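## Task

Exchange the cardboard box in the open drawer of the short, narrow three-drawer file cabinet with the mug in the open drawer of the wide three-drawer cabinet, then close every drawer fully. The task fails if the mug drops more than a few centimetres or is struck hard, or if the robot topples or finishes tilted. Both cabinets must stay roughly where they started, and the result must hold without the robot supporting it.

## Robot and tools

Robot: a Rainbow Robotics RB-Y1 in a physics simulation. It has a two-wheel differential base with two rear casters (0.66 m long, 0.58 m wide, front edge 0.10 m ahead of the wheel axle), a folding leg and torso, a head with cameras, and two 7-joint arms, each ending in a parallel gripper. The base cannot strafe. Loose objects may occasionally get a brief external nudge.

Frames: the base frame sits on the floor between the drive wheels, x forward, y left, z up. Reported chest, left_hand and right_hand positions are in this frame. A hand point is the midpoint between its finger pads; fingers point along its -z and close along its x. Printed hand positions can be off, especially at long reach. base_odometry is the base frame at scene start, built from wheel turns only, so wheel slip shows up as travel; heading runs -3.142 to 3.142, left positive.

execute_actions: argument "actions" is a list holding one action or none (empty just reports state and images). "cameras" picks images from head_camera, left_wrist_camera, right_wrist_camera or "all" (omitted or null means all, [] means none). An action may carry:
- "base": exactly one relative command. {"translate_m": d} drives straight d metres from the current spot, forward positive, -3 to 3. {"rotate_rad": d} spins in place by d radians, counter-clockwise (left) positive, -3.2 to 3.2. Very long moves may be refused; split them.
- "joints": a single dict keyed by joint name covering torso, both arms and head; each value is an absolute target in radians (grippers in metres of opening). Ranges: torso_squat_rad 0..1.2 (higher lowers the level chest); torso_shift_rad -0.3..0.6 (positive pushes hips forward); torso_pitch_rad -0.2..1.4 (positive leans forward); torso_yaw_rad -1.5..1.5 (left positive). Combined torso limits: squat+shift<=1.52; squat-shift+pitch<=1.57; shift+0.5pitch-0.4squat<=0.7; shift+0.3pitch-0.5squat<=0.39; breaking one leaves the torso short with "off_target". Arms (left_/right_ prefix): shoulder_pitch -2.356..2.356 (0 down, negative swings forward/up/inward); left shoulder_roll 0..3.141 (positive raises outward), right shoulder_roll -3.141..0 (negative raises outward); shoulder_yaw -2.094..2.094; elbow -2.617..0.01 (negative bends); forearm_roll -3.141..3.141; wrist_pitch -1.57..1.919 (negative tips hand forward); hand_roll -2.705..2.705; gripper_m 0..0.1. For yaw and roll joints, positive means left/counter-clockwise seen from above on both arms. head_pan_rad -0.523..0.523 (left positive, relative to chest), head_tilt_rad -0.35..1.57 (positive looks down). Done tolerance is ±0.02 rad, ±0.004 m for grippers.
- "speeds": lower caps for this action only, translate_m 0.05..0.4 m/s, rotate_rad 0.1..1.509 rad/s (defaults are the maxima).
- "min_time_s" 0.1..8: slowest allowed duration for arm and head motions.
All parts start together. Unnamed joints or base may keep pushing to old targets. Unknown keys or out-of-range numbers reject the whole call. If a result shows a stop, the remaining calls in that reply are skipped.

wait {"seconds": 0..10} lets the scene run with no new command and returns state and images. zoom_image {"camera", "region": [x0,y0,x1,y1]} gives a sharper crop (max 504x504 px, origin top-left) of that camera's latest full image. finished_scene {"scene": n} closes the scene irreversibly and reports success; the next task appears in its result.

Reading results: base_status and joint_status tell how each motion ended. "done" for the base only means wheels turned the commanded amount. "off_target": stopped short, may still push. "contact_stop", "time_out", "stopped_with_arm" and "limit_stop_at_<name>" drop the target and hold; a contact or timeout stop halts the whole group (torso, or one arm's seven joints). "limit_stop_at_own_body" means the self-collision guard halted motion before touching; move arm and torso apart. "joint command not followed" (with a "cause:" line) means arm targets were withheld, and may be retried each action until valid; grippers still move. on_its_own lists uncommanded parts, "held at" being a target, not a position. After any stop, back off first in its own action: arms, then torso. If both hands share one object and the torso contact-stops immediately, resend every arm joint at its reported position, then the torso.

Gripping: command an opening at least 0.005 m narrower than the object; "off_target" on the gripper is then expected.

Hazards: the base does not stop on hitting furniture and may shove it; the bent leg can protrude ahead of the base, and a torso pressing furniture can slide the robot back unseen in odometry. Never let the arms strike or squeeze each other, grippers included; the arm-arm check ignores hands and palms. Each arm handles 3 kg; heavy loads far forward can tip the robot with nothing stopping it. Joint torque reaching its load limit (shoulders 60.9, elbow 31.3, wrist joints 21.7 N m) freezes the robot 10 s. Holding loads heats motors: MOTOR HOT warns at 65 °C, and at 80 °C an OVER-TEMPERATURE FAULT brakes the arm; resend targets afterwards. The robot holds its last command while you think. Avoid drops, slams, hard pushes, and anything falling.

Each tool is called after "Emit:" by a JSON object that holds its "method" and its "body", one argument or row to a line.

## Session

Emit:
{"method": "execute_actions", "body": {
  "actions": []
}}

Scene clock: 0.00 s.
base_odometry: x=+0.000 y=+0.000 heading=+0.000 (m, m, rad; odometry frame)
base_status: not commanded
joint_positions: torso_squat_rad=+0.350 torso_shift_rad=-0.001 torso_pitch_rad=+0.000 torso_yaw_rad=+0.000 left_shoulder_pitch_rad=-0.007 left_shoulder_roll_rad=+0.015 left_shoulder_yaw_rad=+0.004 left_elbow_rad=-0.164 left_forearm_roll_rad=+0.054 left_wrist_pitch_rad=-0.003 left_hand_roll_rad=+0.009 left_gripper_m=+0.099 right_shoulder_pitch_rad=-0.034 right_shoulder_roll_rad=-0.038 right_shoulder_yaw_rad=+0.018 right_elbow_rad=-0.214 right_forearm_roll_rad=-0.002 right_wrist_pitch_rad=-0.003 right_hand_roll_rad=-0.034 right_gripper_m=+0.100 head_pan_rad=+0.000 head_tilt_rad=+0.400
joint_status: not commanded
chest: x=-0.2287 y=+0.0007 z=+1.2475 quat_wxyz=(+1.000, -0.001, +0.000, +0.000) (m; base frame)
left_hand: x=-0.1428 y=+0.2314 z=+0.5669 quat_wxyz=(+0.996, +0.004, -0.087, +0.032) (m; base frame)
right_hand: x=-0.0993 y=-0.2459 z=+0.5742 quat_wxyz=(+0.992, -0.016, -0.125, -0.001) (m; base frame)
pictures: head_camera, left_wrist_camera, right_wrist_camera
Images, in order (width x height): head_camera 896x504, left_wrist_camera 644x364, right_wrist_camera 644x364.

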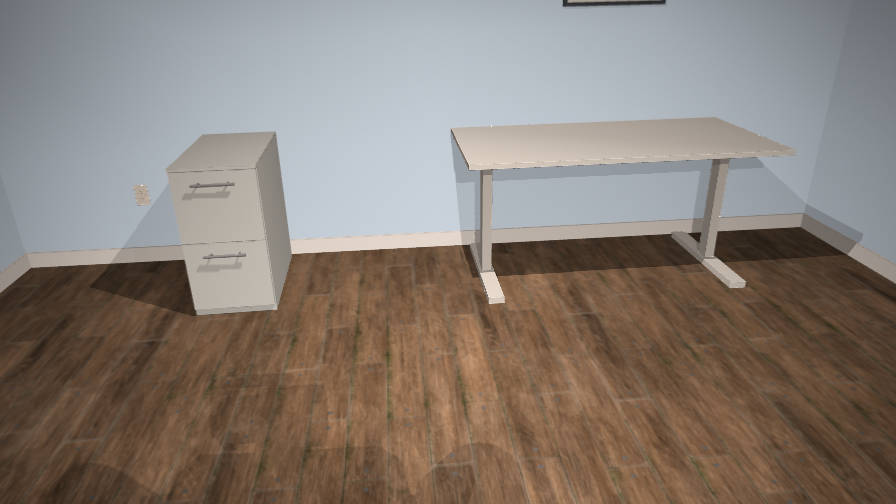

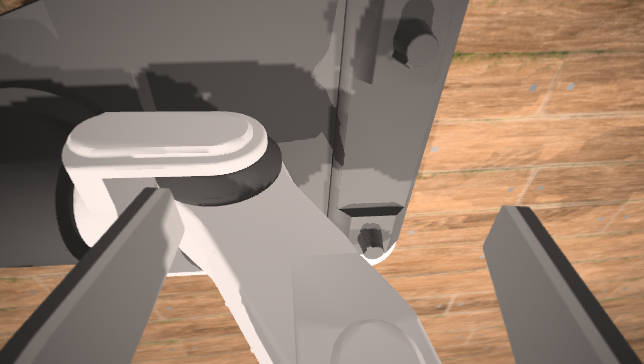

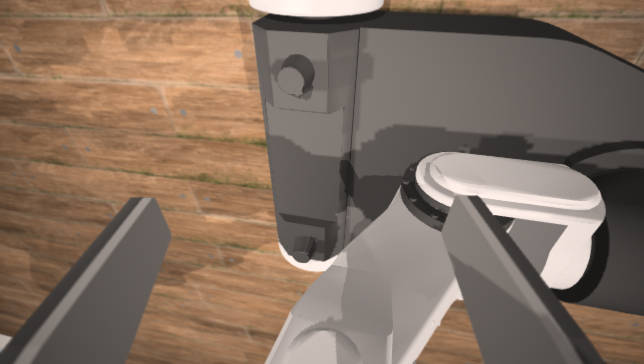

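Emit:
{"method": "execute_actions", "body": {
  "actions": [
    {"base":{"rotate_rad":1.57}}
  ],
  "cameras": ["head_camera"]
}}

Emit:
{"method": "execute_actions", "body": {
  "actions": [
    {"base":{"rotate_rad":1.57}}
  ],
  "cameras": ["head_camera"]
}}

Emit:
{"method": "execute_actions", "body": {
  "actions": [
    {"base":{"rotate_rad":1.57}}
  ],
  "cameras": ["head_camera"]
}}

Scene clock: 4.60 s.
base_odometry: x=+0.000 y=+0.000 heading=+1.569 (m, m, rad; odometry frame)
base_status: done
joint_positions: torso_squat_rad=+0.350 torso_shift_rad=-0.001 torso_pitch_rad=-0.001 torso_yaw_rad=+0.000 left_shoulder_pitch_rad=-0.007 left_shoulder_roll_rad=+0.015 left_shoulder_yaw_rad=+0.004 left_elbow_rad=-0.164 left_forearm_roll_rad=+0.054 left_wrist_pitch_rad=-0.003 left_hand_roll_rad=+0.009 left_gripper_m=+0.099 right_shoulder_pitch_rad=-0.034 right_shoulder_roll_rad=-0.038 right_shoulder_yaw_rad=+0.018 right_elbow_rad=-0.214 right_forearm_roll_rad=-0.002 right_wrist_pitch_rad=-0.003 right_hand_roll_rad=-0.034 right_gripper_m=+0.100 head_pan_rad=+0.000 head_tilt_rad=+0.400
joint_status: not commanded
chest: x=-0.2288 y=+0.0007 z=+1.2475 quat_wxyz=(+1.000, -0.001, +0.000, +0.000) (m; base frame)
left_hand: x=-0.1428 y=+0.2314 z=+0.5669 quat_wxyz=(+0.996, +0.004, -0.087, +0.032) (m; base frame)
right_hand: x=-0.0993 y=-0.2459 z=+0.5742 quat_wxyz=(+0.992, -0.016, -0.125, -0.001) (m; base frame)
pictures: head_camera
Images, in order (width x height): head_camera 896x504.

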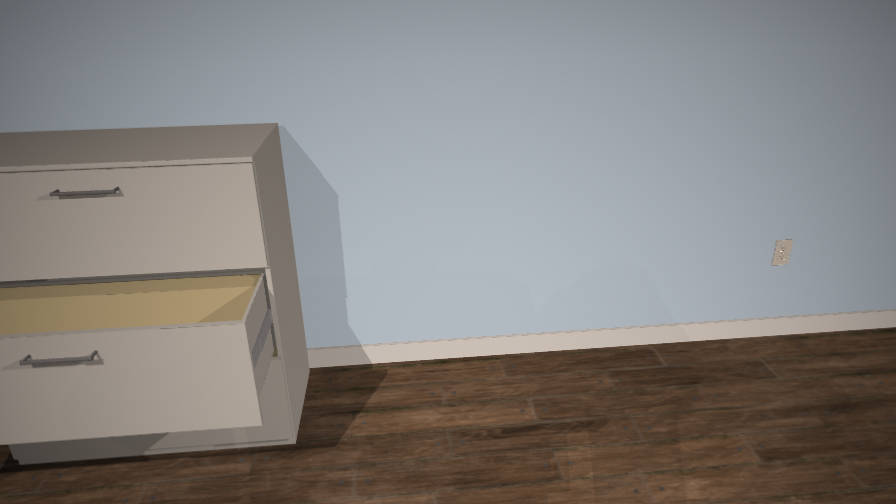

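Scene clock: 8.60 s.
base_odometry: x=+0.000 y=+0.000 heading=+3.139 (m, m, rad; odometry frame)
base_status: done
joint_positions: torso_squat_rad=+0.350 torso_shift_rad=-0.001 torso_pitch_rad=-0.001 torso_yaw_rad=+0.000 left_shoulder_pitch_rad=-0.007 left_shoulder_roll_rad=+0.015 left_shoulder_yaw_rad=+0.004 left_elbow_rad=-0.164 left_forearm_roll_rad=+0.054 left_wrist_pitch_rad=-0.003 left_hand_roll_rad=+0.009 left_gripper_m=+0.099 right_shoulder_pitch_rad=-0.034 right_shoulder_roll_rad=-0.038 right_shoulder_yaw_rad=+0.018 right_elbow_rad=-0.214 right_forearm_roll_rad=-0.002 right_wrist_pitch_rad=-0.003 right_hand_roll_rad=-0.034 right_gripper_m=+0.100 head_pan_rad=+0.000 head_tilt_rad=+0.400
joint_status: not commanded
chest: x=-0.2288 y=+0.0007 z=+1.2475 quat_wxyz=(+1.000, -0.001, +0.000, +0.000) (m; base frame)
left_hand: x=-0.1428 y=+0.2314 z=+0.5669 quat_wxyz=(+0.996, +0.004, -0.087, +0.032) (m; base frame)
right_hand: x=-0.0993 y=-0.2460 z=+0.5742 quat_wxyz=(+0.992, -0.016, -0.125, -0.001) (m; base frame)
pictures: head_camera
Images, in order (width x height): head_camera 896x504.

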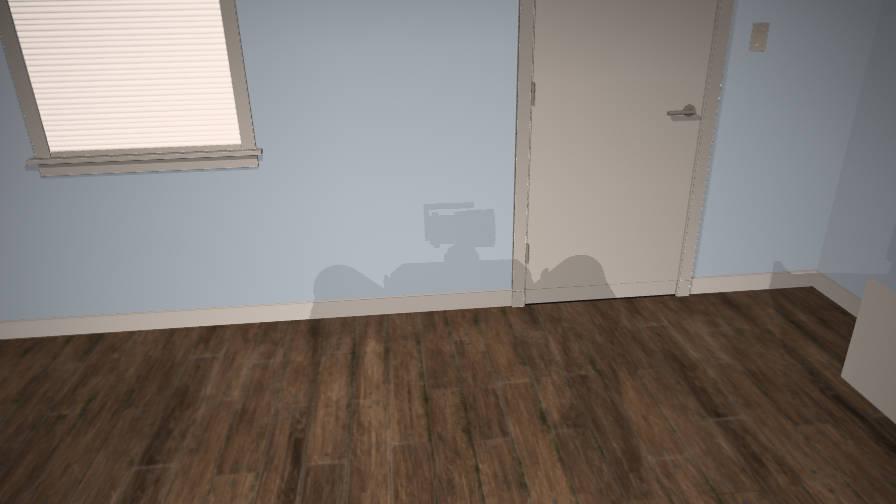

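Scene clock: 12.60 s.
base_odometry: x=+0.000 y=+0.000 heading=-1.575 (m, m, rad; odometry frame)
base_status: done
joint_positions: torso_squat_rad=+0.350 torso_shift_rad=-0.001 torso_pitch_rad=-0.001 torso_yaw_rad=+0.000 left_shoulder_pitch_rad=-0.007 left_shoulder_roll_rad=+0.015 left_shoulder_yaw_rad=+0.004 left_elbow_rad=-0.164 left_forearm_roll_rad=+0.054 left_wrist_pitch_rad=-0.003 left_hand_roll_rad=+0.009 left_gripper_m=+0.099 right_shoulder_pitch_rad=-0.034 right_shoulder_roll_rad=-0.038 right_shoulder_yaw_rad=+0.018 right_elbow_rad=-0.214 right_forearm_roll_rad=-0.002 right_wrist_pitch_rad=-0.003 right_hand_roll_rad=-0.034 right_gripper_m=+0.100 head_pan_rad=+0.000 head_tilt_rad=+0.400
joint_status: not commanded
chest: x=-0.2288 y=+0.0007 z=+1.2475 quat_wxyz=(+1.000, -0.001, +0.000, +0.000) (m; base frame)
left_hand: x=-0.1428 y=+0.2314 z=+0.5669 quat_wxyz=(+0.996, +0.004, -0.087, +0.032) (m; base frame)
right_hand: x=-0.0993 y=-0.2460 z=+0.5742 quat_wxyz=(+0.992, -0.016, -0.125, -0.001) (m; base frame)
pictures: head_camera
Images, in order (width x height): head_camera 896x504.

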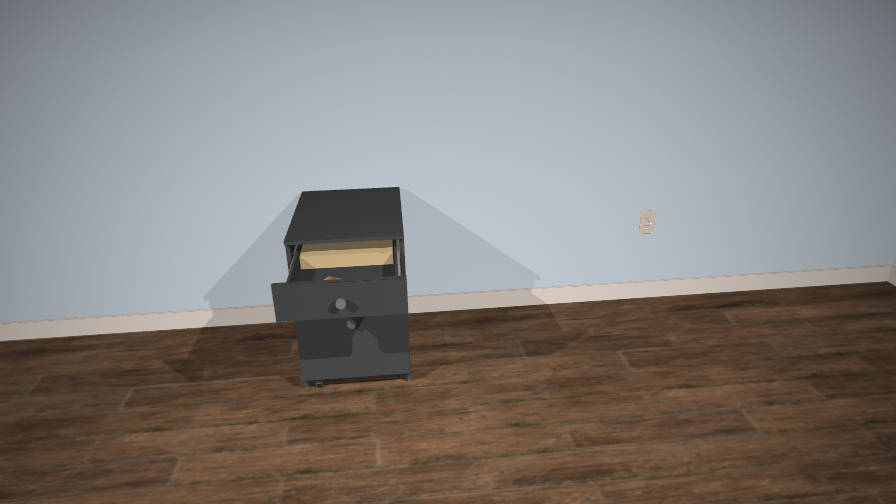

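Emit:
{"method": "execute_actions", "body": {
  "actions": [
    {"base":{"rotate_rad":0.17}}
  ],
  "cameras": []
}}

Emit:
{"method": "execute_actions", "body": {
  "actions": [
    {"base":{"translate_m":1.0}}
  ],
  "cameras": []
}}

Emit:
{"method": "execute_actions", "body": {
  "actions": [
    {"base":{"rotate_rad":-0.17},"joints":{"head_tilt_rad":0.9}}
  ],
  "cameras": ["head_camera"]
}}

Scene clock: 15.20 s.
base_odometry: x=+0.000 y=+0.000 heading=-1.405 (m, m, rad; odometry frame)
base_status: done
joint_positions: torso_squat_rad=+0.350 torso_shift_rad=-0.001 torso_pitch_rad=-0.001 torso_yaw_rad=+0.000 left_shoulder_pitch_rad=-0.007 left_shoulder_roll_rad=+0.015 left_shoulder_yaw_rad=+0.004 left_elbow_rad=-0.164 left_forearm_roll_rad=+0.054 left_wrist_pitch_rad=-0.003 left_hand_roll_rad=+0.009 left_gripper_m=+0.099 right_shoulder_pitch_rad=-0.034 right_shoulder_roll_rad=-0.038 right_shoulder_yaw_rad=+0.018 right_elbow_rad=-0.214 right_forearm_roll_rad=-0.002 right_wrist_pitch_rad=-0.003 right_hand_roll_rad=-0.034 right_gripper_m=+0.100 head_pan_rad=+0.000 head_tilt_rad=+0.400
joint_status: not commanded
chest: x=-0.2288 y=+0.0007 z=+1.2475 quat_wxyz=(+1.000, -0.001, +0.000, +0.000) (m; base frame)
left_hand: x=-0.1428 y=+0.2314 z=+0.5669 quat_wxyz=(+0.996, +0.004, -0.087, +0.032) (m; base frame)
right_hand: x=-0.0993 y=-0.2459 z=+0.5742 quat_wxyz=(+0.992, -0.016, -0.125, -0.001) (m; base frame)
pictures: none
No camera images: the call's "cameras" was empty. Leave "cameras" out to get every camera's image.

Scene clock: 19.03 s.
base_odometry: x=+0.165 y=-0.986 heading=-1.405 (m, m, rad; odometry frame)
base_status: done
joint_positions: torso_squat_rad=+0.350 torso_shift_rad=-0.001 torso_pitch_rad=+0.000 torso_yaw_rad=+0.000 left_shoulder_pitch_rad=-0.007 left_shoulder_roll_rad=+0.015 left_shoulder_yaw_rad=+0.004 left_elbow_rad=-0.165 left_forearm_roll_rad=+0.054 left_wrist_pitch_rad=-0.003 left_hand_roll_rad=+0.009 left_gripper_m=+0.099 right_shoulder_pitch_rad=-0.034 right_shoulder_roll_rad=-0.038 right_shoulder_yaw_rad=+0.018 right_elbow_rad=-0.214 right_forearm_roll_rad=-0.002 right_wrist_pitch_rad=-0.003 right_hand_roll_rad=-0.034 right_gripper_m=+0.100 head_pan_rad=+0.000 head_tilt_rad=+0.400
joint_status: not commanded
chest: x=-0.2287 y=+0.0007 z=+1.2475 quat_wxyz=(+1.000, -0.001, +0.000, +0.000) (m; base frame)
left_hand: x=-0.1428 y=+0.2314 z=+0.5669 quat_wxyz=(+0.996, +0.004, -0.087, +0.032) (m; base frame)
right_hand: x=-0.0992 y=-0.2459 z=+0.5742 quat_wxyz=(+0.992, -0.016, -0.125, -0.001) (m; base frame)
pictures: none
No camera images: the call's "cameras" was empty. Leave "cameras" out to get every camera's image.

Scene clock: 21.00 s.
base_odometry: x=+0.165 y=-0.987 heading=-1.574 (m, m, rad; odometry frame)
base_status: done
joint_positions: torso_squat_rad=+0.350 torso_shift_rad=-0.001 torso_pitch_rad=+0.000 torso_yaw_rad=+0.000 left_shoulder_pitch_rad=-0.007 left_shoulder_roll_rad=+0.015 left_shoulder_yaw_rad=+0.004 left_elbow_rad=-0.165 left_forearm_roll_rad=+0.054 left_wrist_pitch_rad=-0.003 left_hand_roll_rad=+0.009 left_gripper_m=+0.099 right_shoulder_pitch_rad=-0.034 right_shoulder_roll_rad=-0.038 right_shoulder_yaw_rad=+0.018 right_elbow_rad=-0.214 right_forearm_roll_rad=-0.002 right_wrist_pitch_rad=-0.003 right_hand_roll_rad=-0.034 right_gripper_m=+0.100 head_pan_rad=+0.000 head_tilt_rad=+0.900
joint_status: all done
chest: x=-0.2287 y=+0.0007 z=+1.2475 quat_wxyz=(+1.000, -0.001, +0.000, +0.000) (m; base frame)
left_hand: x=-0.1428 y=+0.2314 z=+0.5669 quat_wxyz=(+0.996, +0.004, -0.087, +0.032) (m; base frame)
right_hand: x=-0.0992 y=-0.2459 z=+0.5742 quat_wxyz=(+0.992, -0.016, -0.125, -0.001) (m; base frame)
pictures: head_camera
Images, in order (width x height): head_camera 896x504.

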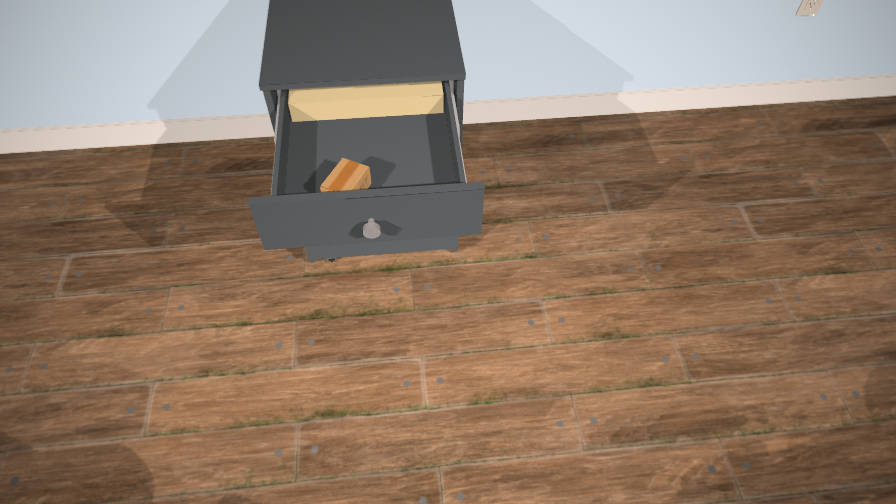

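Emit:
{"method": "execute_actions", "body": {
  "actions": [
    {"joints":{"torso_pitch_rad":0.5,"torso_squat_rad":0.5,"left_shoulder_pitch_rad":-1.0,"left_elbow_rad":-0.9,"left_wrist_pitch_rad":1.4,"left_forearm_roll_rad":0,"head_tilt_rad":0.6}}
  ],
  "cameras": ["head_camera"]
}}

Scene clock: 24.37 s.
base_odometry: x=+0.165 y=-0.987 heading=-1.574 (m, m, rad; odometry frame)
base_status: not commanded
joint_positions: torso_squat_rad=+0.500 torso_shift_rad=-0.001 torso_pitch_rad=+0.500 torso_yaw_rad=+0.000 left_shoulder_pitch_rad=-1.000 left_shoulder_roll_rad=+0.015 left_shoulder_yaw_rad=+0.004 left_elbow_rad=-0.900 left_forearm_roll_rad=+0.000 left_wrist_pitch_rad=+1.400 left_hand_roll_rad=+0.009 left_gripper_m=+0.099 right_shoulder_pitch_rad=-0.034 right_shoulder_roll_rad=-0.038 right_shoulder_yaw_rad=+0.018 right_elbow_rad=-0.214 right_forearm_roll_rad=-0.002 right_wrist_pitch_rad=-0.003 right_hand_roll_rad=-0.034 right_gripper_m=+0.100 head_pan_rad=+0.000 head_tilt_rad=+0.600
joint_status: all done
chest: x=-0.0801 y=+0.0007 z=+1.1663 quat_wxyz=(+0.969, -0.001, +0.247, +0.000) (m; base frame)
left_hand: x=+0.3190 y=+0.1028 z=+0.6847 quat_wxyz=(+0.988, +0.005, +0.024, -0.154) (m; base frame)
right_hand: x=-0.2898 y=-0.2459 z=+0.5136 quat_wxyz=(+0.992, -0.016, +0.125, +0.003) (m; base frame)
pictures: head_camera
Images, in order (width x height): head_camera 896x504.

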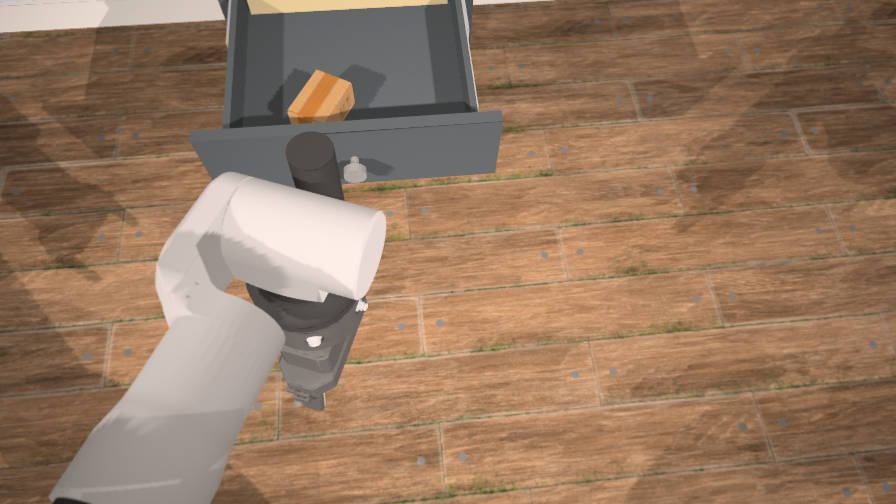

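Emit:
{"method": "execute_actions", "body": {
  "actions": [
    {"base":{"translate_m":0.45},"joints":{"left_shoulder_roll_rad":0.28,"head_tilt_rad":0.8}}
  ],
  "cameras": ["head_camera","left_wrist_camera"]
}}

Scene clock: 27.13 s.
base_odometry: x=+0.164 y=-1.437 heading=-1.575 (m, m, rad; odometry frame)
base_status: done
joint_positions: torso_squat_rad=+0.500 torso_shift_rad=-0.001 torso_pitch_rad=+0.500 torso_yaw_rad=+0.000 left_shoulder_pitch_rad=-1.000 left_shoulder_roll_rad=+0.280 left_shoulder_yaw_rad=+0.004 left_elbow_rad=-0.900 left_forearm_roll_rad=+0.000 left_wrist_pitch_rad=+1.400 left_hand_roll_rad=+0.009 left_gripper_m=+0.099 right_shoulder_pitch_rad=-0.034 right_shoulder_roll_rad=-0.038 right_shoulder_yaw_rad=+0.018 right_elbow_rad=-0.214 right_forearm_roll_rad=-0.002 right_wrist_pitch_rad=-0.003 right_hand_roll_rad=-0.034 right_gripper_m=+0.100 head_pan_rad=+0.000 head_tilt_rad=+0.800
joint_status: all done
chest: x=-0.0801 y=+0.0007 z=+1.1663 quat_wxyz=(+0.969, -0.001, +0.247, +0.000) (m; base frame)
left_hand: x=+0.3643 y=+0.2704 z=+0.7062 quat_wxyz=(+0.988, +0.121, +0.004, -0.093) (m; base frame)
right_hand: x=-0.2898 y=-0.2460 z=+0.5136 quat_wxyz=(+0.992, -0.016, +0.125, +0.003) (m; base frame)
pictures: head_camera, left_wrist_camera
Images, in order (width x height): head_camera 896x504, left_wrist_camera 644x364.

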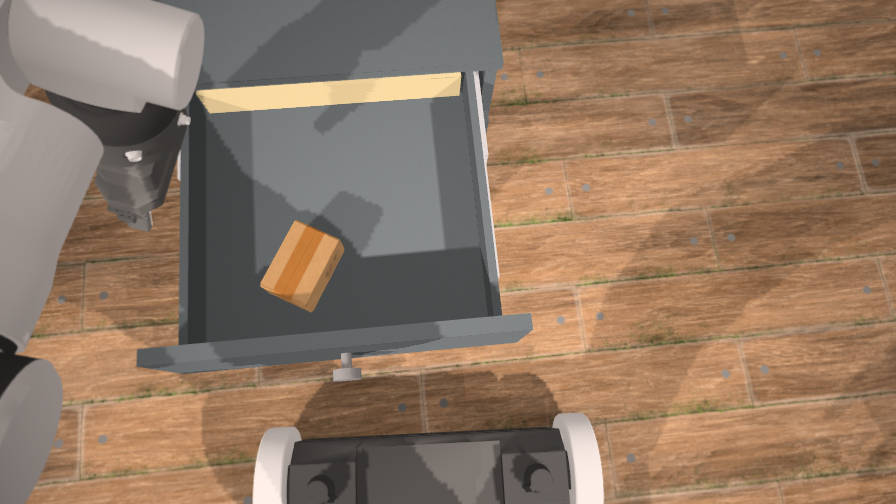

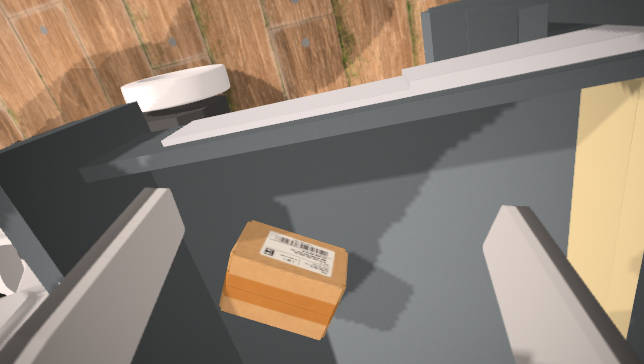

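Emit:
{"method": "execute_actions", "body": {
  "actions": [
    {"joints":{"left_shoulder_roll_rad":0.1,"left_hand_roll_rad":1.37,"left_shoulder_pitch_rad":-1.1,"left_wrist_pitch_rad":1.5}}
  ],
  "cameras": []
}}

Emit:
{"method": "execute_actions", "body": {
  "actions": [
    {"joints":{"torso_squat_rad":0.8}}
  ],
  "cameras": ["head_camera","left_wrist_camera"]
}}

Scene clock: 29.57 s.
base_odometry: x=+0.164 y=-1.437 heading=-1.575 (m, m, rad; odometry frame)
base_status: not commanded
joint_positions: torso_squat_rad=+0.500 torso_shift_rad=-0.001 torso_pitch_rad=+0.500 torso_yaw_rad=+0.000 left_shoulder_pitch_rad=-1.100 left_shoulder_roll_rad=+0.100 left_shoulder_yaw_rad=+0.004 left_elbow_rad=-0.900 left_forearm_roll_rad=+0.000 left_wrist_pitch_rad=+1.500 left_hand_roll_rad=+1.370 left_gripper_m=+0.099 right_shoulder_pitch_rad=-0.034 right_shoulder_roll_rad=-0.038 right_shoulder_yaw_rad=+0.018 right_elbow_rad=-0.214 right_forearm_roll_rad=-0.002 right_wrist_pitch_rad=-0.003 right_hand_roll_rad=-0.034 right_gripper_m=+0.100 head_pan_rad=+0.000 head_tilt_rad=+0.800
joint_status: all done
chest: x=-0.0801 y=+0.0007 z=+1.1663 quat_wxyz=(+0.969, -0.001, +0.247, +0.000) (m; base frame)
left_hand: x=+0.3613 y=+0.1427 z=+0.7260 quat_wxyz=(+0.859, +0.050, -0.016, +0.509) (m; base frame)
right_hand: x=-0.2899 y=-0.2459 z=+0.5136 quat_wxyz=(+0.992, -0.016, +0.125, +0.003) (m; base frame)
pictures: none
No camera images: the call's "cameras" was empty. Leave "cameras" out to get every camera's image.

Scene clock: 31.37 s.
base_odometry: x=+0.164 y=-1.437 heading=-1.575 (m, m, rad; odometry frame)
base_status: not commanded
joint_positions: torso_squat_rad=+0.800 torso_shift_rad=-0.001 torso_pitch_rad=+0.500 torso_yaw_rad=+0.000 left_shoulder_pitch_rad=-1.100 left_shoulder_roll_rad=+0.100 left_shoulder_yaw_rad=+0.004 left_elbow_rad=-0.900 left_forearm_roll_rad=+0.000 left_wrist_pitch_rad=+1.500 left_hand_roll_rad=+1.370 left_gripper_m=+0.099 right_shoulder_pitch_rad=-0.034 right_shoulder_roll_rad=-0.038 right_shoulder_yaw_rad=+0.018 right_elbow_rad=-0.214 right_forearm_roll_rad=-0.002 right_wrist_pitch_rad=-0.003 right_hand_roll_rad=-0.034 right_gripper_m=+0.100 head_pan_rad=+0.000 head_tilt_rad=+0.800
joint_status: all done
chest: x=-0.0801 y=+0.0006 z=+1.0397 quat_wxyz=(+0.969, -0.001, +0.247, +0.000) (m; base frame)
left_hand: x=+0.3614 y=+0.1427 z=+0.5995 quat_wxyz=(+0.859, +0.050, -0.016, +0.509) (m; base frame)
right_hand: x=-0.2897 y=-0.2460 z=+0.3870 quat_wxyz=(+0.992, -0.016, +0.125, +0.003) (m; base frame)
pictures: head_camera, left_wrist_camera
Images, in order (width x height): head_camera 896x504, left_wrist_camera 644x364.

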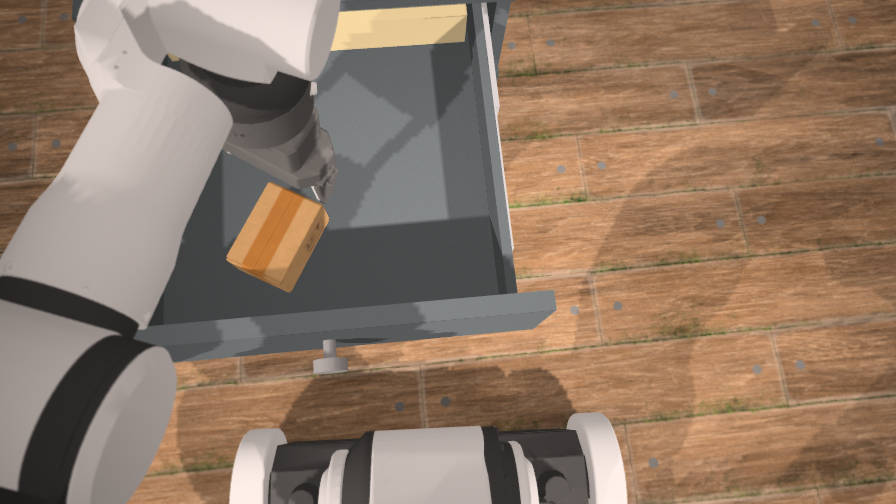

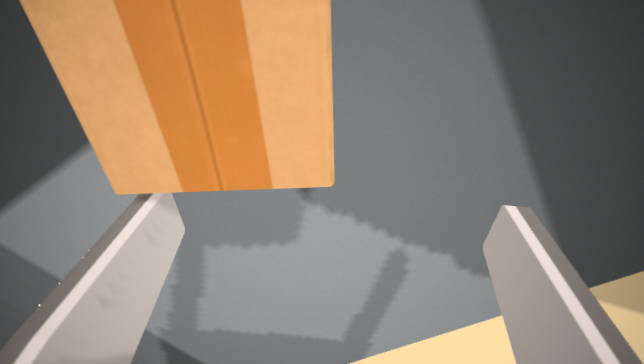

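Emit:
{"method": "execute_actions", "body": {
  "actions": [
    {"joints":{"torso_squat_rad":0.68}}
  ],
  "cameras": []
}}

Emit:
{"method": "execute_actions", "body": {
  "actions": [
    {"base":{"translate_m":-0.055},"joints":{"left_shoulder_roll_rad":0.18}}
  ],
  "cameras": ["left_wrist_camera"]
}}

Scene clock: 33.03 s.
base_odometry: x=+0.164 y=-1.437 heading=-1.575 (m, m, rad; odometry frame)
base_status: not commanded
joint_positions: torso_squat_rad=+0.680 torso_shift_rad=-0.001 torso_pitch_rad=+0.500 torso_yaw_rad=+0.000 left_shoulder_pitch_rad=-1.100 left_shoulder_roll_rad=+0.100 left_shoulder_yaw_rad=+0.004 left_elbow_rad=-0.900 left_forearm_roll_rad=+0.000 left_wrist_pitch_rad=+1.500 left_hand_roll_rad=+1.370 left_gripper_m=+0.099 right_shoulder_pitch_rad=-0.034 right_shoulder_roll_rad=-0.038 right_shoulder_yaw_rad=+0.018 right_elbow_rad=-0.214 right_forearm_roll_rad=-0.002 right_wrist_pitch_rad=-0.003 right_hand_roll_rad=-0.034 right_gripper_m=+0.100 head_pan_rad=+0.000 head_tilt_rad=+0.800
joint_status: all done
chest: x=-0.0801 y=+0.0006 z=+1.0964 quat_wxyz=(+0.969, -0.001, +0.247, +0.000) (m; base frame)
left_hand: x=+0.3614 y=+0.1427 z=+0.6561 quat_wxyz=(+0.859, +0.050, -0.016, +0.509) (m; base frame)
right_hand: x=-0.2898 y=-0.2460 z=+0.4436 quat_wxyz=(+0.992, -0.016, +0.125, +0.003) (m; base frame)
pictures: none
No camera images: the call's "cameras" was empty. Leave "cameras" out to get every camera's image.

Scene clock: 34.10 s.
base_odometry: x=+0.164 y=-1.382 heading=-1.574 (m, m, rad; odometry frame)
base_status: done
joint_positions: torso_squat_rad=+0.680 torso_shift_rad=-0.001 torso_pitch_rad=+0.500 torso_yaw_rad=+0.000 left_shoulder_pitch_rad=-1.100 left_shoulder_roll_rad=+0.180 left_shoulder_yaw_rad=+0.004 left_elbow_rad=-0.900 left_forearm_roll_rad=+0.000 left_wrist_pitch_rad=+1.500 left_hand_roll_rad=+1.370 left_gripper_m=+0.099 right_shoulder_pitch_rad=-0.034 right_shoulder_roll_rad=-0.038 right_shoulder_yaw_rad=+0.018 right_elbow_rad=-0.214 right_forearm_roll_rad=-0.002 right_wrist_pitch_rad=-0.003 right_hand_roll_rad=-0.034 right_gripper_m=+0.100 head_pan_rad=+0.000 head_tilt_rad=+0.800
joint_status: all done
chest: x=-0.0802 y=+0.0007 z=+1.0964 quat_wxyz=(+0.969, -0.001, +0.247, +0.000) (m; base frame)
left_hand: x=+0.3759 y=+0.1922 z=+0.6628 quat_wxyz=(+0.846, +0.071, -0.041, +0.526) (m; base frame)
right_hand: x=-0.2899 y=-0.2460 z=+0.4436 quat_wxyz=(+0.992, -0.016, +0.125, +0.003) (m; base frame)
pictures: left_wrist_camera
Images, in order (width x height): left_wrist_camera 644x364.

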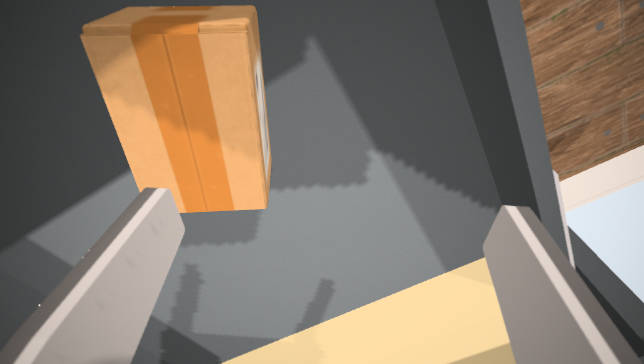

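Emit:
{"method": "execute_actions", "body": {
  "actions": [
    {"base":{"translate_m":-0.012},"joints":{"left_shoulder_roll_rad":0.1}}
  ],
  "cameras": []
}}

Emit:
{"method": "execute_actions", "body": {
  "actions": [
    {"joints":{"torso_squat_rad":0.8}}
  ],
  "cameras": ["left_wrist_camera"]
}}

Scene clock: 35.30 s.
base_odometry: x=+0.164 y=-1.370 heading=-1.574 (m, m, rad; odometry frame)
base_status: done
joint_positions: torso_squat_rad=+0.680 torso_shift_rad=-0.001 torso_pitch_rad=+0.500 torso_yaw_rad=+0.000 left_shoulder_pitch_rad=-1.100 left_shoulder_roll_rad=+0.100 left_shoulder_yaw_rad=+0.004 left_elbow_rad=-0.900 left_forearm_roll_rad=+0.000 left_wrist_pitch_rad=+1.500 left_hand_roll_rad=+1.370 left_gripper_m=+0.099 right_shoulder_pitch_rad=-0.034 right_shoulder_roll_rad=-0.038 right_shoulder_yaw_rad=+0.018 right_elbow_rad=-0.214 right_forearm_roll_rad=-0.002 right_wrist_pitch_rad=-0.003 right_hand_roll_rad=-0.034 right_gripper_m=+0.100 head_pan_rad=+0.000 head_tilt_rad=+0.800
joint_status: all done
chest: x=-0.0802 y=+0.0006 z=+1.0964 quat_wxyz=(+0.969, -0.001, +0.247, +0.000) (m; base frame)
left_hand: x=+0.3613 y=+0.1425 z=+0.6562 quat_wxyz=(+0.859, +0.050, -0.016, +0.509) (m; base frame)
right_hand: x=-0.2899 y=-0.2460 z=+0.4436 quat_wxyz=(+0.992, -0.016, +0.125, +0.003) (m; base frame)
pictures: none
No camera images: the call's "cameras" was empty. Leave "cameras" out to get every camera's image.

Scene clock: 36.50 s.
base_odometry: x=+0.164 y=-1.370 heading=-1.574 (m, m, rad; odometry frame)
base_status: not commanded
joint_positions: torso_squat_rad=+0.800 torso_shift_rad=-0.001 torso_pitch_rad=+0.500 torso_yaw_rad=+0.000 left_shoulder_pitch_rad=-1.100 left_shoulder_roll_rad=+0.100 left_shoulder_yaw_rad=+0.004 left_elbow_rad=-0.900 left_forearm_roll_rad=+0.000 left_wrist_pitch_rad=+1.500 left_hand_roll_rad=+1.370 left_gripper_m=+0.099 right_shoulder_pitch_rad=-0.034 right_shoulder_roll_rad=-0.038 right_shoulder_yaw_rad=+0.018 right_elbow_rad=-0.214 right_forearm_roll_rad=-0.002 right_wrist_pitch_rad=-0.003 right_hand_roll_rad=-0.034 right_gripper_m=+0.100 head_pan_rad=+0.000 head_tilt_rad=+0.800
joint_status: all done
chest: x=-0.0801 y=+0.0006 z=+1.0397 quat_wxyz=(+0.969, -0.001, +0.247, +0.000) (m; base frame)
left_hand: x=+0.3614 y=+0.1425 z=+0.5995 quat_wxyz=(+0.859, +0.050, -0.016, +0.509) (m; base frame)
right_hand: x=-0.2899 y=-0.2460 z=+0.3870 quat_wxyz=(+0.992, -0.016, +0.125, +0.003) (m; base frame)
pictures: left_wrist_camera
Images, in order (width x height): left_wrist_camera 644x364.

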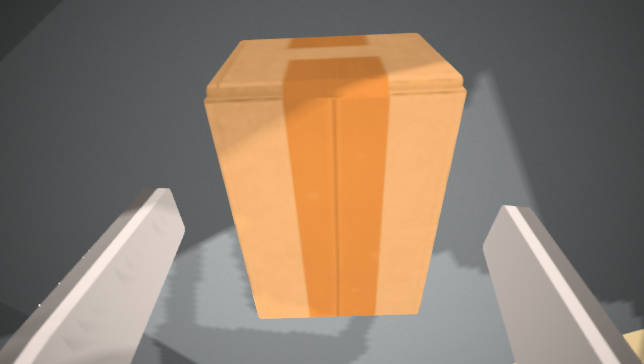

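Good. Descend.

Emit:
{"method": "execute_actions", "body": {
  "actions": [
    {"joints":{"torso_squat_rad":0.9}}
  ],
  "cameras": ["left_wrist_camera"]
}}

Scene clock: 37.93 s.
base_odometry: x=+0.164 y=-1.369 heading=-1.574 (m, m, rad; odometry frame)
base_status: not commanded
joint_positions: torso_squat_rad=+0.882 torso_shift_rad=-0.003 torso_pitch_rad=+0.495 torso_yaw_rad=+0.000 left_shoulder_pitch_rad=-1.104 left_shoulder_roll_rad=+0.101 left_shoulder_yaw_rad=+0.005 left_elbow_rad=-0.903 left_forearm_roll_rad=+0.000 left_wrist_pitch_rad=+1.500 left_hand_roll_rad=+1.370 left_gripper_m=+0.099 right_shoulder_pitch_rad=-0.034 right_shoulder_roll_rad=-0.038 right_shoulder_yaw_rad=+0.018 right_elbow_rad=-0.214 right_forearm_roll_rad=-0.002 right_wrist_pitch_rad=-0.003 right_hand_roll_rad=-0.034 right_gripper_m=+0.100 head_pan_rad=+0.000 head_tilt_rad=+0.800
joint_status: torso_squat_rad contact_stop (moved +0.082 of +0.100)
chest: x=-0.0821 y=+0.0005 z=+0.9976 quat_wxyz=(+0.969, -0.001, +0.245, +0.000) (m; base frame)
left_hand: x=+0.3643 y=+0.1420 z=+0.5620 quat_wxyz=(+0.860, +0.047, -0.020, +0.509) (m; base frame)
right_hand: x=-0.2886 y=-0.2459 z=+0.3438 quat_wxyz=(+0.992, -0.016, +0.123, +0.003) (m; base frame)
pictures: left_wrist_camera
Images, in order (width x height): left_wrist_camera 644x364.

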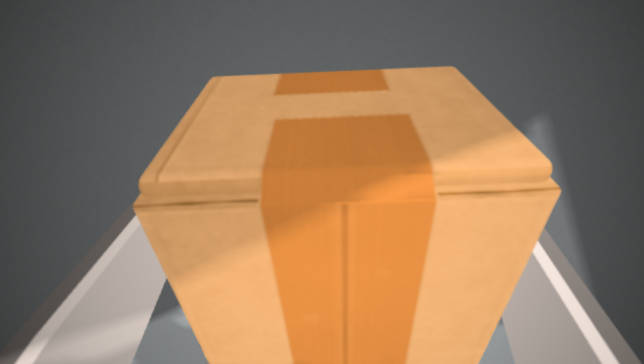

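Emit:
{"method": "execute_actions", "body": {
  "actions": [
    {"joints":{"torso_squat_rad":0.865}}
  ],
  "cameras": []
}}

Emit:
{"method": "execute_actions", "body": {
  "actions": [
    {"joints":{"left_gripper_m":0.03}}
  ],
  "cameras": []
}}

Emit:
{"method": "execute_actions", "body": {
  "actions": [
    {"joints":{"torso_squat_rad":0.4}}
  ],
  "cameras": ["head_camera"]
}}

Scene clock: 39.00 s.
base_odometry: x=+0.164 y=-1.370 heading=-1.574 (m, m, rad; odometry frame)
base_status: not commanded
joint_positions: torso_squat_rad=+0.865 torso_shift_rad=-0.002 torso_pitch_rad=+0.497 torso_yaw_rad=+0.000 left_shoulder_pitch_rad=-1.100 left_shoulder_roll_rad=+0.100 left_shoulder_yaw_rad=+0.005 left_elbow_rad=-0.900 left_forearm_roll_rad=+0.000 left_wrist_pitch_rad=+1.500 left_hand_roll_rad=+1.370 left_gripper_m=+0.099 right_shoulder_pitch_rad=-0.034 right_shoulder_roll_rad=-0.038 right_shoulder_yaw_rad=+0.018 right_elbow_rad=-0.214 right_forearm_roll_rad=-0.002 right_wrist_pitch_rad=-0.003 right_hand_roll_rad=-0.034 right_gripper_m=+0.100 head_pan_rad=+0.000 head_tilt_rad=+0.800
joint_status: all done
chest: x=-0.0814 y=+0.0005 z=+1.0066 quat_wxyz=(+0.969, -0.001, +0.246, +0.000) (m; base frame)
left_hand: x=+0.3617 y=+0.1427 z=+0.5680 quat_wxyz=(+0.859, +0.049, -0.017, +0.509) (m; base frame)
right_hand: x=-0.2890 y=-0.2460 z=+0.3531 quat_wxyz=(+0.992, -0.016, +0.124, +0.003) (m; base frame)
pictures: none
No camera images: the call's "cameras" was empty. Leave "cameras" out to get every camera's image.

Scene clock: 40.17 s.
base_odometry: x=+0.164 y=-1.370 heading=-1.574 (m, m, rad; odometry frame)
base_status: not commanded
joint_positions: torso_squat_rad=+0.865 torso_shift_rad=-0.002 torso_pitch_rad=+0.497 torso_yaw_rad=+0.000 left_shoulder_pitch_rad=-1.100 left_shoulder_roll_rad=+0.100 left_shoulder_yaw_rad=+0.005 left_elbow_rad=-0.900 left_forearm_roll_rad=+0.000 left_wrist_pitch_rad=+1.500 left_hand_roll_rad=+1.370 left_gripper_m=+0.061 right_shoulder_pitch_rad=-0.034 right_shoulder_roll_rad=-0.038 right_shoulder_yaw_rad=+0.018 right_elbow_rad=-0.214 right_forearm_roll_rad=-0.002 right_wrist_pitch_rad=-0.003 right_hand_roll_rad=-0.034 right_gripper_m=+0.100 head_pan_rad=+0.000 head_tilt_rad=+0.800
joint_status: left_gripper_m off_target (ended at +0.061, target +0.030)
chest: x=-0.0814 y=+0.0005 z=+1.0066 quat_wxyz=(+0.969, -0.001, +0.246, +0.000) (m; base frame)
left_hand: x=+0.3617 y=+0.1427 z=+0.5680 quat_wxyz=(+0.859, +0.049, -0.017, +0.509) (m; base frame)
right_hand: x=-0.2890 y=-0.2460 z=+0.3531 quat_wxyz=(+0.992, -0.016, +0.124, +0.003) (m; base frame)
pictures: none
No camera images: the call's "cameras" was empty. Leave "cameras" out to get every camera's image.

Scene clock: 42.50 s.
base_odometry: x=+0.164 y=-1.370 heading=-1.574 (m, m, rad; odometry frame)
base_status: not commanded
joint_positions: torso_squat_rad=+0.400 torso_shift_rad=-0.002 torso_pitch_rad=+0.497 torso_yaw_rad=+0.000 left_shoulder_pitch_rad=-1.100 left_shoulder_roll_rad=+0.100 left_shoulder_yaw_rad=+0.005 left_elbow_rad=-0.900 left_forearm_roll_rad=+0.000 left_wrist_pitch_rad=+1.500 left_hand_roll_rad=+1.370 left_gripper_m=+0.061 right_shoulder_pitch_rad=-0.034 right_shoulder_roll_rad=-0.038 right_shoulder_yaw_rad=+0.018 right_elbow_rad=-0.214 right_forearm_roll_rad=-0.002 right_wrist_pitch_rad=-0.003 right_hand_roll_rad=-0.034 right_gripper_m=+0.100 head_pan_rad=+0.000 head_tilt_rad=+0.800
joint_status: all done
chest: x=-0.0818 y=+0.0006 z=+1.1973 quat_wxyz=(+0.969, -0.001, +0.246, +0.000) (m; base frame)
left_hand: x=+0.3611 y=+0.1429 z=+0.7585 quat_wxyz=(+0.859, +0.049, -0.017, +0.509) (m; base frame)
right_hand: x=-0.2894 y=-0.2459 z=+0.5438 quat_wxyz=(+0.992, -0.016, +0.124, +0.003) (m; base frame)
pictures: head_camera
Images, in order (width x height): head_camera 896x504.

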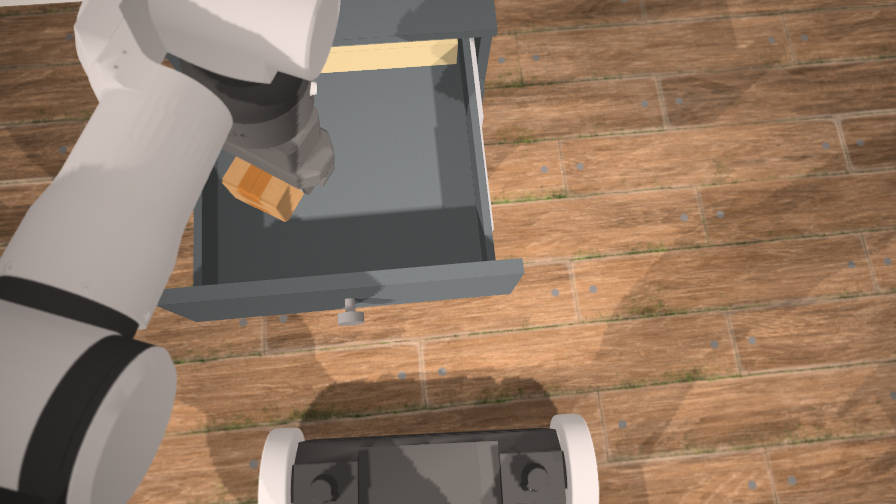

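Emit:
{"method": "execute_actions", "body": {
  "actions": [
    {"base":{"translate_m":-0.3}}
  ],
  "cameras": []
}}

Emit:
{"method": "execute_actions", "body": {
  "actions": [
    {"base":{"rotate_rad":-2.4}}
  ],
  "cameras": []
}}

Emit:
{"method": "execute_actions", "body": {
  "actions": [
    {"base":{"translate_m":1.72}}
  ],
  "cameras": []
}}

Emit:
{"method": "execute_actions", "body": {
  "actions": [
    {"base":{"rotate_rad":-0.74},"joints":{"head_tilt_rad":0.3}}
  ],
  "cameras": ["head_camera"]
}}

Scene clock: 46.03 s.
base_odometry: x=+0.165 y=-1.069 heading=-1.575 (m, m, rad; odometry frame)
base_status: done
joint_positions: torso_squat_rad=+0.400 torso_shift_rad=-0.002 torso_pitch_rad=+0.497 torso_yaw_rad=+0.000 left_shoulder_pitch_rad=-1.100 left_shoulder_roll_rad=+0.100 left_shoulder_yaw_rad=+0.005 left_elbow_rad=-0.900 left_forearm_roll_rad=+0.000 left_wrist_pitch_rad=+1.500 left_hand_roll_rad=+1.370 left_gripper_m=+0.061 right_shoulder_pitch_rad=-0.034 right_shoulder_roll_rad=-0.038 right_shoulder_yaw_rad=+0.018 right_elbow_rad=-0.214 right_forearm_roll_rad=-0.002 right_wrist_pitch_rad=-0.003 right_hand_roll_rad=-0.034 right_gripper_m=+0.100 head_pan_rad=+0.000 head_tilt_rad=+0.800
joint_status: not commanded
chest: x=-0.0819 y=+0.0007 z=+1.1973 quat_wxyz=(+0.969, -0.001, +0.246, +0.000) (m; base frame)
left_hand: x=+0.3610 y=+0.1429 z=+0.7585 quat_wxyz=(+0.859, +0.049, -0.017, +0.509) (m; base frame)
right_hand: x=-0.2895 y=-0.2459 z=+0.5439 quat_wxyz=(+0.992, -0.016, +0.124, +0.003) (m; base frame)
pictures: none
No camera images: the call's "cameras" was empty. Leave "cameras" out to get every camera's image.

Scene clock: 50.73 s.
base_odometry: x=+0.165 y=-1.069 heading=+2.308 (m, m, rad; odometry frame)
base_status: done
joint_positions: torso_squat_rad=+0.400 torso_shift_rad=-0.002 torso_pitch_rad=+0.497 torso_yaw_rad=+0.000 left_shoulder_pitch_rad=-1.100 left_shoulder_roll_rad=+0.100 left_shoulder_yaw_rad=+0.005 left_elbow_rad=-0.900 left_forearm_roll_rad=+0.000 left_wrist_pitch_rad=+1.500 left_hand_roll_rad=+1.370 left_gripper_m=+0.061 right_shoulder_pitch_rad=-0.034 right_shoulder_roll_rad=-0.038 right_shoulder_yaw_rad=+0.018 right_elbow_rad=-0.214 right_forearm_roll_rad=-0.002 right_wrist_pitch_rad=-0.003 right_hand_roll_rad=-0.034 right_gripper_m=+0.100 head_pan_rad=+0.000 head_tilt_rad=+0.800
joint_status: not commanded
chest: x=-0.0819 y=+0.0007 z=+1.1973 quat_wxyz=(+0.969, -0.001, +0.246, +0.000) (m; base frame)
left_hand: x=+0.3610 y=+0.1429 z=+0.7585 quat_wxyz=(+0.859, +0.049, -0.017, +0.509) (m; base frame)
right_hand: x=-0.2895 y=-0.2459 z=+0.5439 quat_wxyz=(+0.992, -0.016, +0.124, +0.003) (m; base frame)
pictures: none
No camera images: the call's "cameras" was empty. Leave "cameras" out to get every camera's image.

Scene clock: 56.37 s.
base_odometry: x=-0.991 y=+0.204 heading=+2.308 (m, m, rad; odometry frame)
base_status: done
joint_positions: torso_squat_rad=+0.400 torso_shift_rad=-0.002 torso_pitch_rad=+0.497 torso_yaw_rad=+0.000 left_shoulder_pitch_rad=-1.100 left_shoulder_roll_rad=+0.100 left_shoulder_yaw_rad=+0.005 left_elbow_rad=-0.900 left_forearm_roll_rad=+0.000 left_wrist_pitch_rad=+1.500 left_hand_roll_rad=+1.370 left_gripper_m=+0.061 right_shoulder_pitch_rad=-0.034 right_shoulder_roll_rad=-0.038 right_shoulder_yaw_rad=+0.018 right_elbow_rad=-0.214 right_forearm_roll_rad=-0.002 right_wrist_pitch_rad=-0.003 right_hand_roll_rad=-0.034 right_gripper_m=+0.100 head_pan_rad=+0.000 head_tilt_rad=+0.800
joint_status: not commanded
chest: x=-0.0817 y=+0.0007 z=+1.1973 quat_wxyz=(+0.969, -0.001, +0.246, +0.000) (m; base frame)
left_hand: x=+0.3611 y=+0.1428 z=+0.7584 quat_wxyz=(+0.859, +0.049, -0.017, +0.509) (m; base frame)
right_hand: x=-0.2893 y=-0.2459 z=+0.5438 quat_wxyz=(+0.992, -0.016, +0.124, +0.003) (m; base frame)
pictures: none
No camera images: the call's "cameras" was empty. Leave "cameras" out to get every camera's image.

Scene clock: 59.13 s.
base_odometry: x=-0.991 y=+0.204 heading=+1.568 (m, m, rad; odometry frame)
base_status: done
joint_positions: torso_squat_rad=+0.400 torso_shift_rad=-0.002 torso_pitch_rad=+0.497 torso_yaw_rad=+0.000 left_shoulder_pitch_rad=-1.100 left_shoulder_roll_rad=+0.100 left_shoulder_yaw_rad=+0.005 left_elbow_rad=-0.900 left_forearm_roll_rad=+0.000 left_wrist_pitch_rad=+1.500 left_hand_roll_rad=+1.370 left_gripper_m=+0.061 right_shoulder_pitch_rad=-0.034 right_shoulder_roll_rad=-0.038 right_shoulder_yaw_rad=+0.018 right_elbow_rad=-0.214 right_forearm_roll_rad=-0.002 right_wrist_pitch_rad=-0.003 right_hand_roll_rad=-0.034 right_gripper_m=+0.100 head_pan_rad=+0.000 head_tilt_rad=+0.300
joint_status: all done
chest: x=-0.0817 y=+0.0007 z=+1.1973 quat_wxyz=(+0.969, -0.001, +0.246, +0.000) (m; base frame)
left_hand: x=+0.3611 y=+0.1428 z=+0.7584 quat_wxyz=(+0.859, +0.049, -0.017, +0.509) (m; base frame)
right_hand: x=-0.2893 y=-0.2459 z=+0.5438 quat_wxyz=(+0.992, -0.016, +0.124, +0.003) (m; base frame)
pictures: head_camera
Images, in order (width x height): head_camera 896x504.

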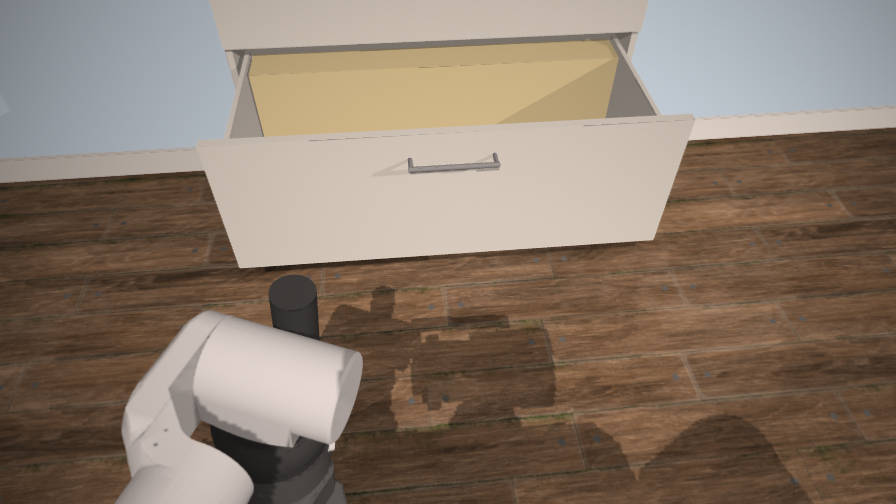

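Emit:
{"method": "execute_actions", "body": {
  "actions": [
    {"base":{"translate_m":0.65},"joints":{"torso_squat_rad":0.1,"head_tilt_rad":0.7,"right_shoulder_pitch_rad":-1.1,"right_elbow_rad":-0.9,"right_wrist_pitch_rad":1.5,"right_shoulder_roll_rad":-0.1}}
  ],
  "cameras": ["head_camera"]
}}

Scene clock: 62.87 s.
base_odometry: x=-0.990 y=+0.854 heading=+1.568 (m, m, rad; odometry frame)
base_status: done
joint_positions: torso_squat_rad=+0.100 torso_shift_rad=-0.002 torso_pitch_rad=+0.497 torso_yaw_rad=+0.000 left_shoulder_pitch_rad=-1.100 left_shoulder_roll_rad=+0.100 left_shoulder_yaw_rad=+0.005 left_elbow_rad=-0.900 left_forearm_roll_rad=+0.000 left_wrist_pitch_rad=+1.500 left_hand_roll_rad=+1.370 left_gripper_m=+0.061 right_shoulder_pitch_rad=-1.100 right_shoulder_roll_rad=-0.100 right_shoulder_yaw_rad=+0.018 right_elbow_rad=-0.900 right_forearm_roll_rad=-0.002 right_wrist_pitch_rad=+1.500 right_hand_roll_rad=-0.034 right_gripper_m=+0.100 head_pan_rad=+0.000 head_tilt_rad=+0.700
joint_status: all done
chest: x=-0.0819 y=+0.0007 z=+1.2490 quat_wxyz=(+0.969, -0.001, +0.246, +0.000) (m; base frame)
left_hand: x=+0.3609 y=+0.1428 z=+0.8102 quat_wxyz=(+0.859, +0.049, -0.017, +0.509) (m; base frame)
right_hand: x=+0.3608 y=-0.1400 z=+0.8107 quat_wxyz=(+0.988, -0.056, +0.016, +0.143) (m; base frame)
pictures: head_camera
Images, in order (width x height): head_camera 896x504.

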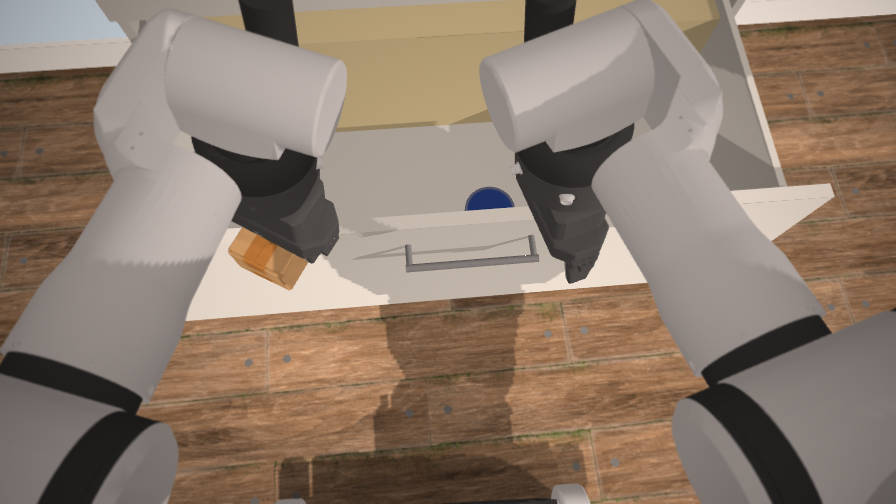

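Emit:
{"method": "execute_actions", "body": {
  "actions": [
    {"base":{"translate_m":0.2},"joints":{"head_tilt_rad":0.9}}
  ],
  "cameras": ["head_camera","right_wrist_camera"]
}}

Scene clock: 65.47 s.
base_odometry: x=-0.989 y=+1.054 heading=+1.568 (m, m, rad; odometry frame)
base_status: done
joint_positions: torso_squat_rad=+0.100 torso_shift_rad=-0.002 torso_pitch_rad=+0.497 torso_yaw_rad=+0.000 left_shoulder_pitch_rad=-1.100 left_shoulder_roll_rad=+0.100 left_shoulder_yaw_rad=+0.005 left_elbow_rad=-0.900 left_forearm_roll_rad=+0.000 left_wrist_pitch_rad=+1.500 left_hand_roll_rad=+1.370 left_gripper_m=+0.061 right_shoulder_pitch_rad=-1.100 right_shoulder_roll_rad=-0.100 right_shoulder_yaw_rad=+0.018 right_elbow_rad=-0.900 right_forearm_roll_rad=-0.002 right_wrist_pitch_rad=+1.500 right_hand_roll_rad=-0.034 right_gripper_m=+0.100 head_pan_rad=+0.000 head_tilt_rad=+0.900
joint_status: all done
chest: x=-0.0819 y=+0.0007 z=+1.2490 quat_wxyz=(+0.969, -0.001, +0.246, +0.000) (m; base frame)
left_hand: x=+0.3610 y=+0.1428 z=+0.8102 quat_wxyz=(+0.859, +0.049, -0.017, +0.509) (m; base frame)
right_hand: x=+0.3607 y=-0.1401 z=+0.8106 quat_wxyz=(+0.988, -0.056, +0.016, +0.143) (m; base frame)
pictures: head_camera, right_wrist_camera
Images, in order (width x height): head_camera 896x504, right_wrist_camera 644x364.

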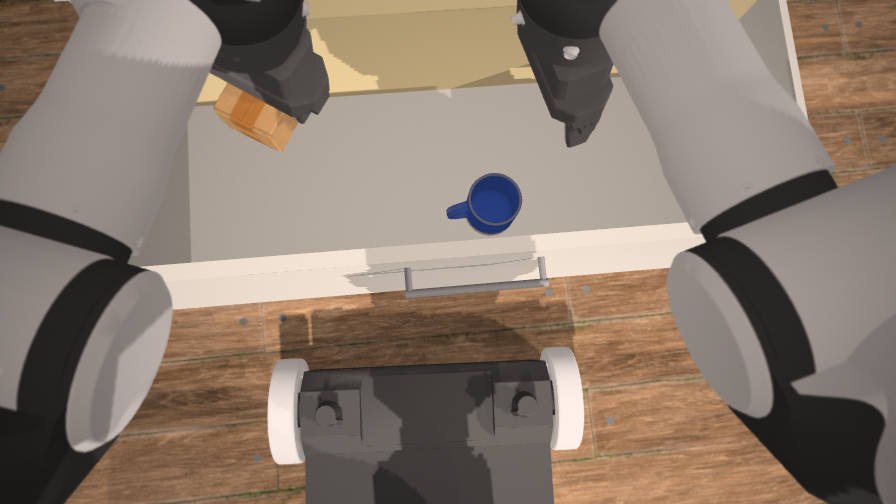

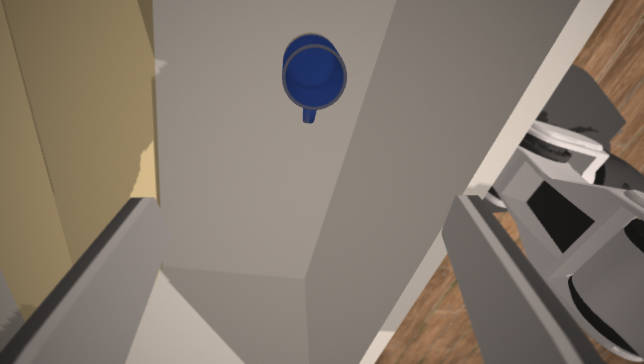

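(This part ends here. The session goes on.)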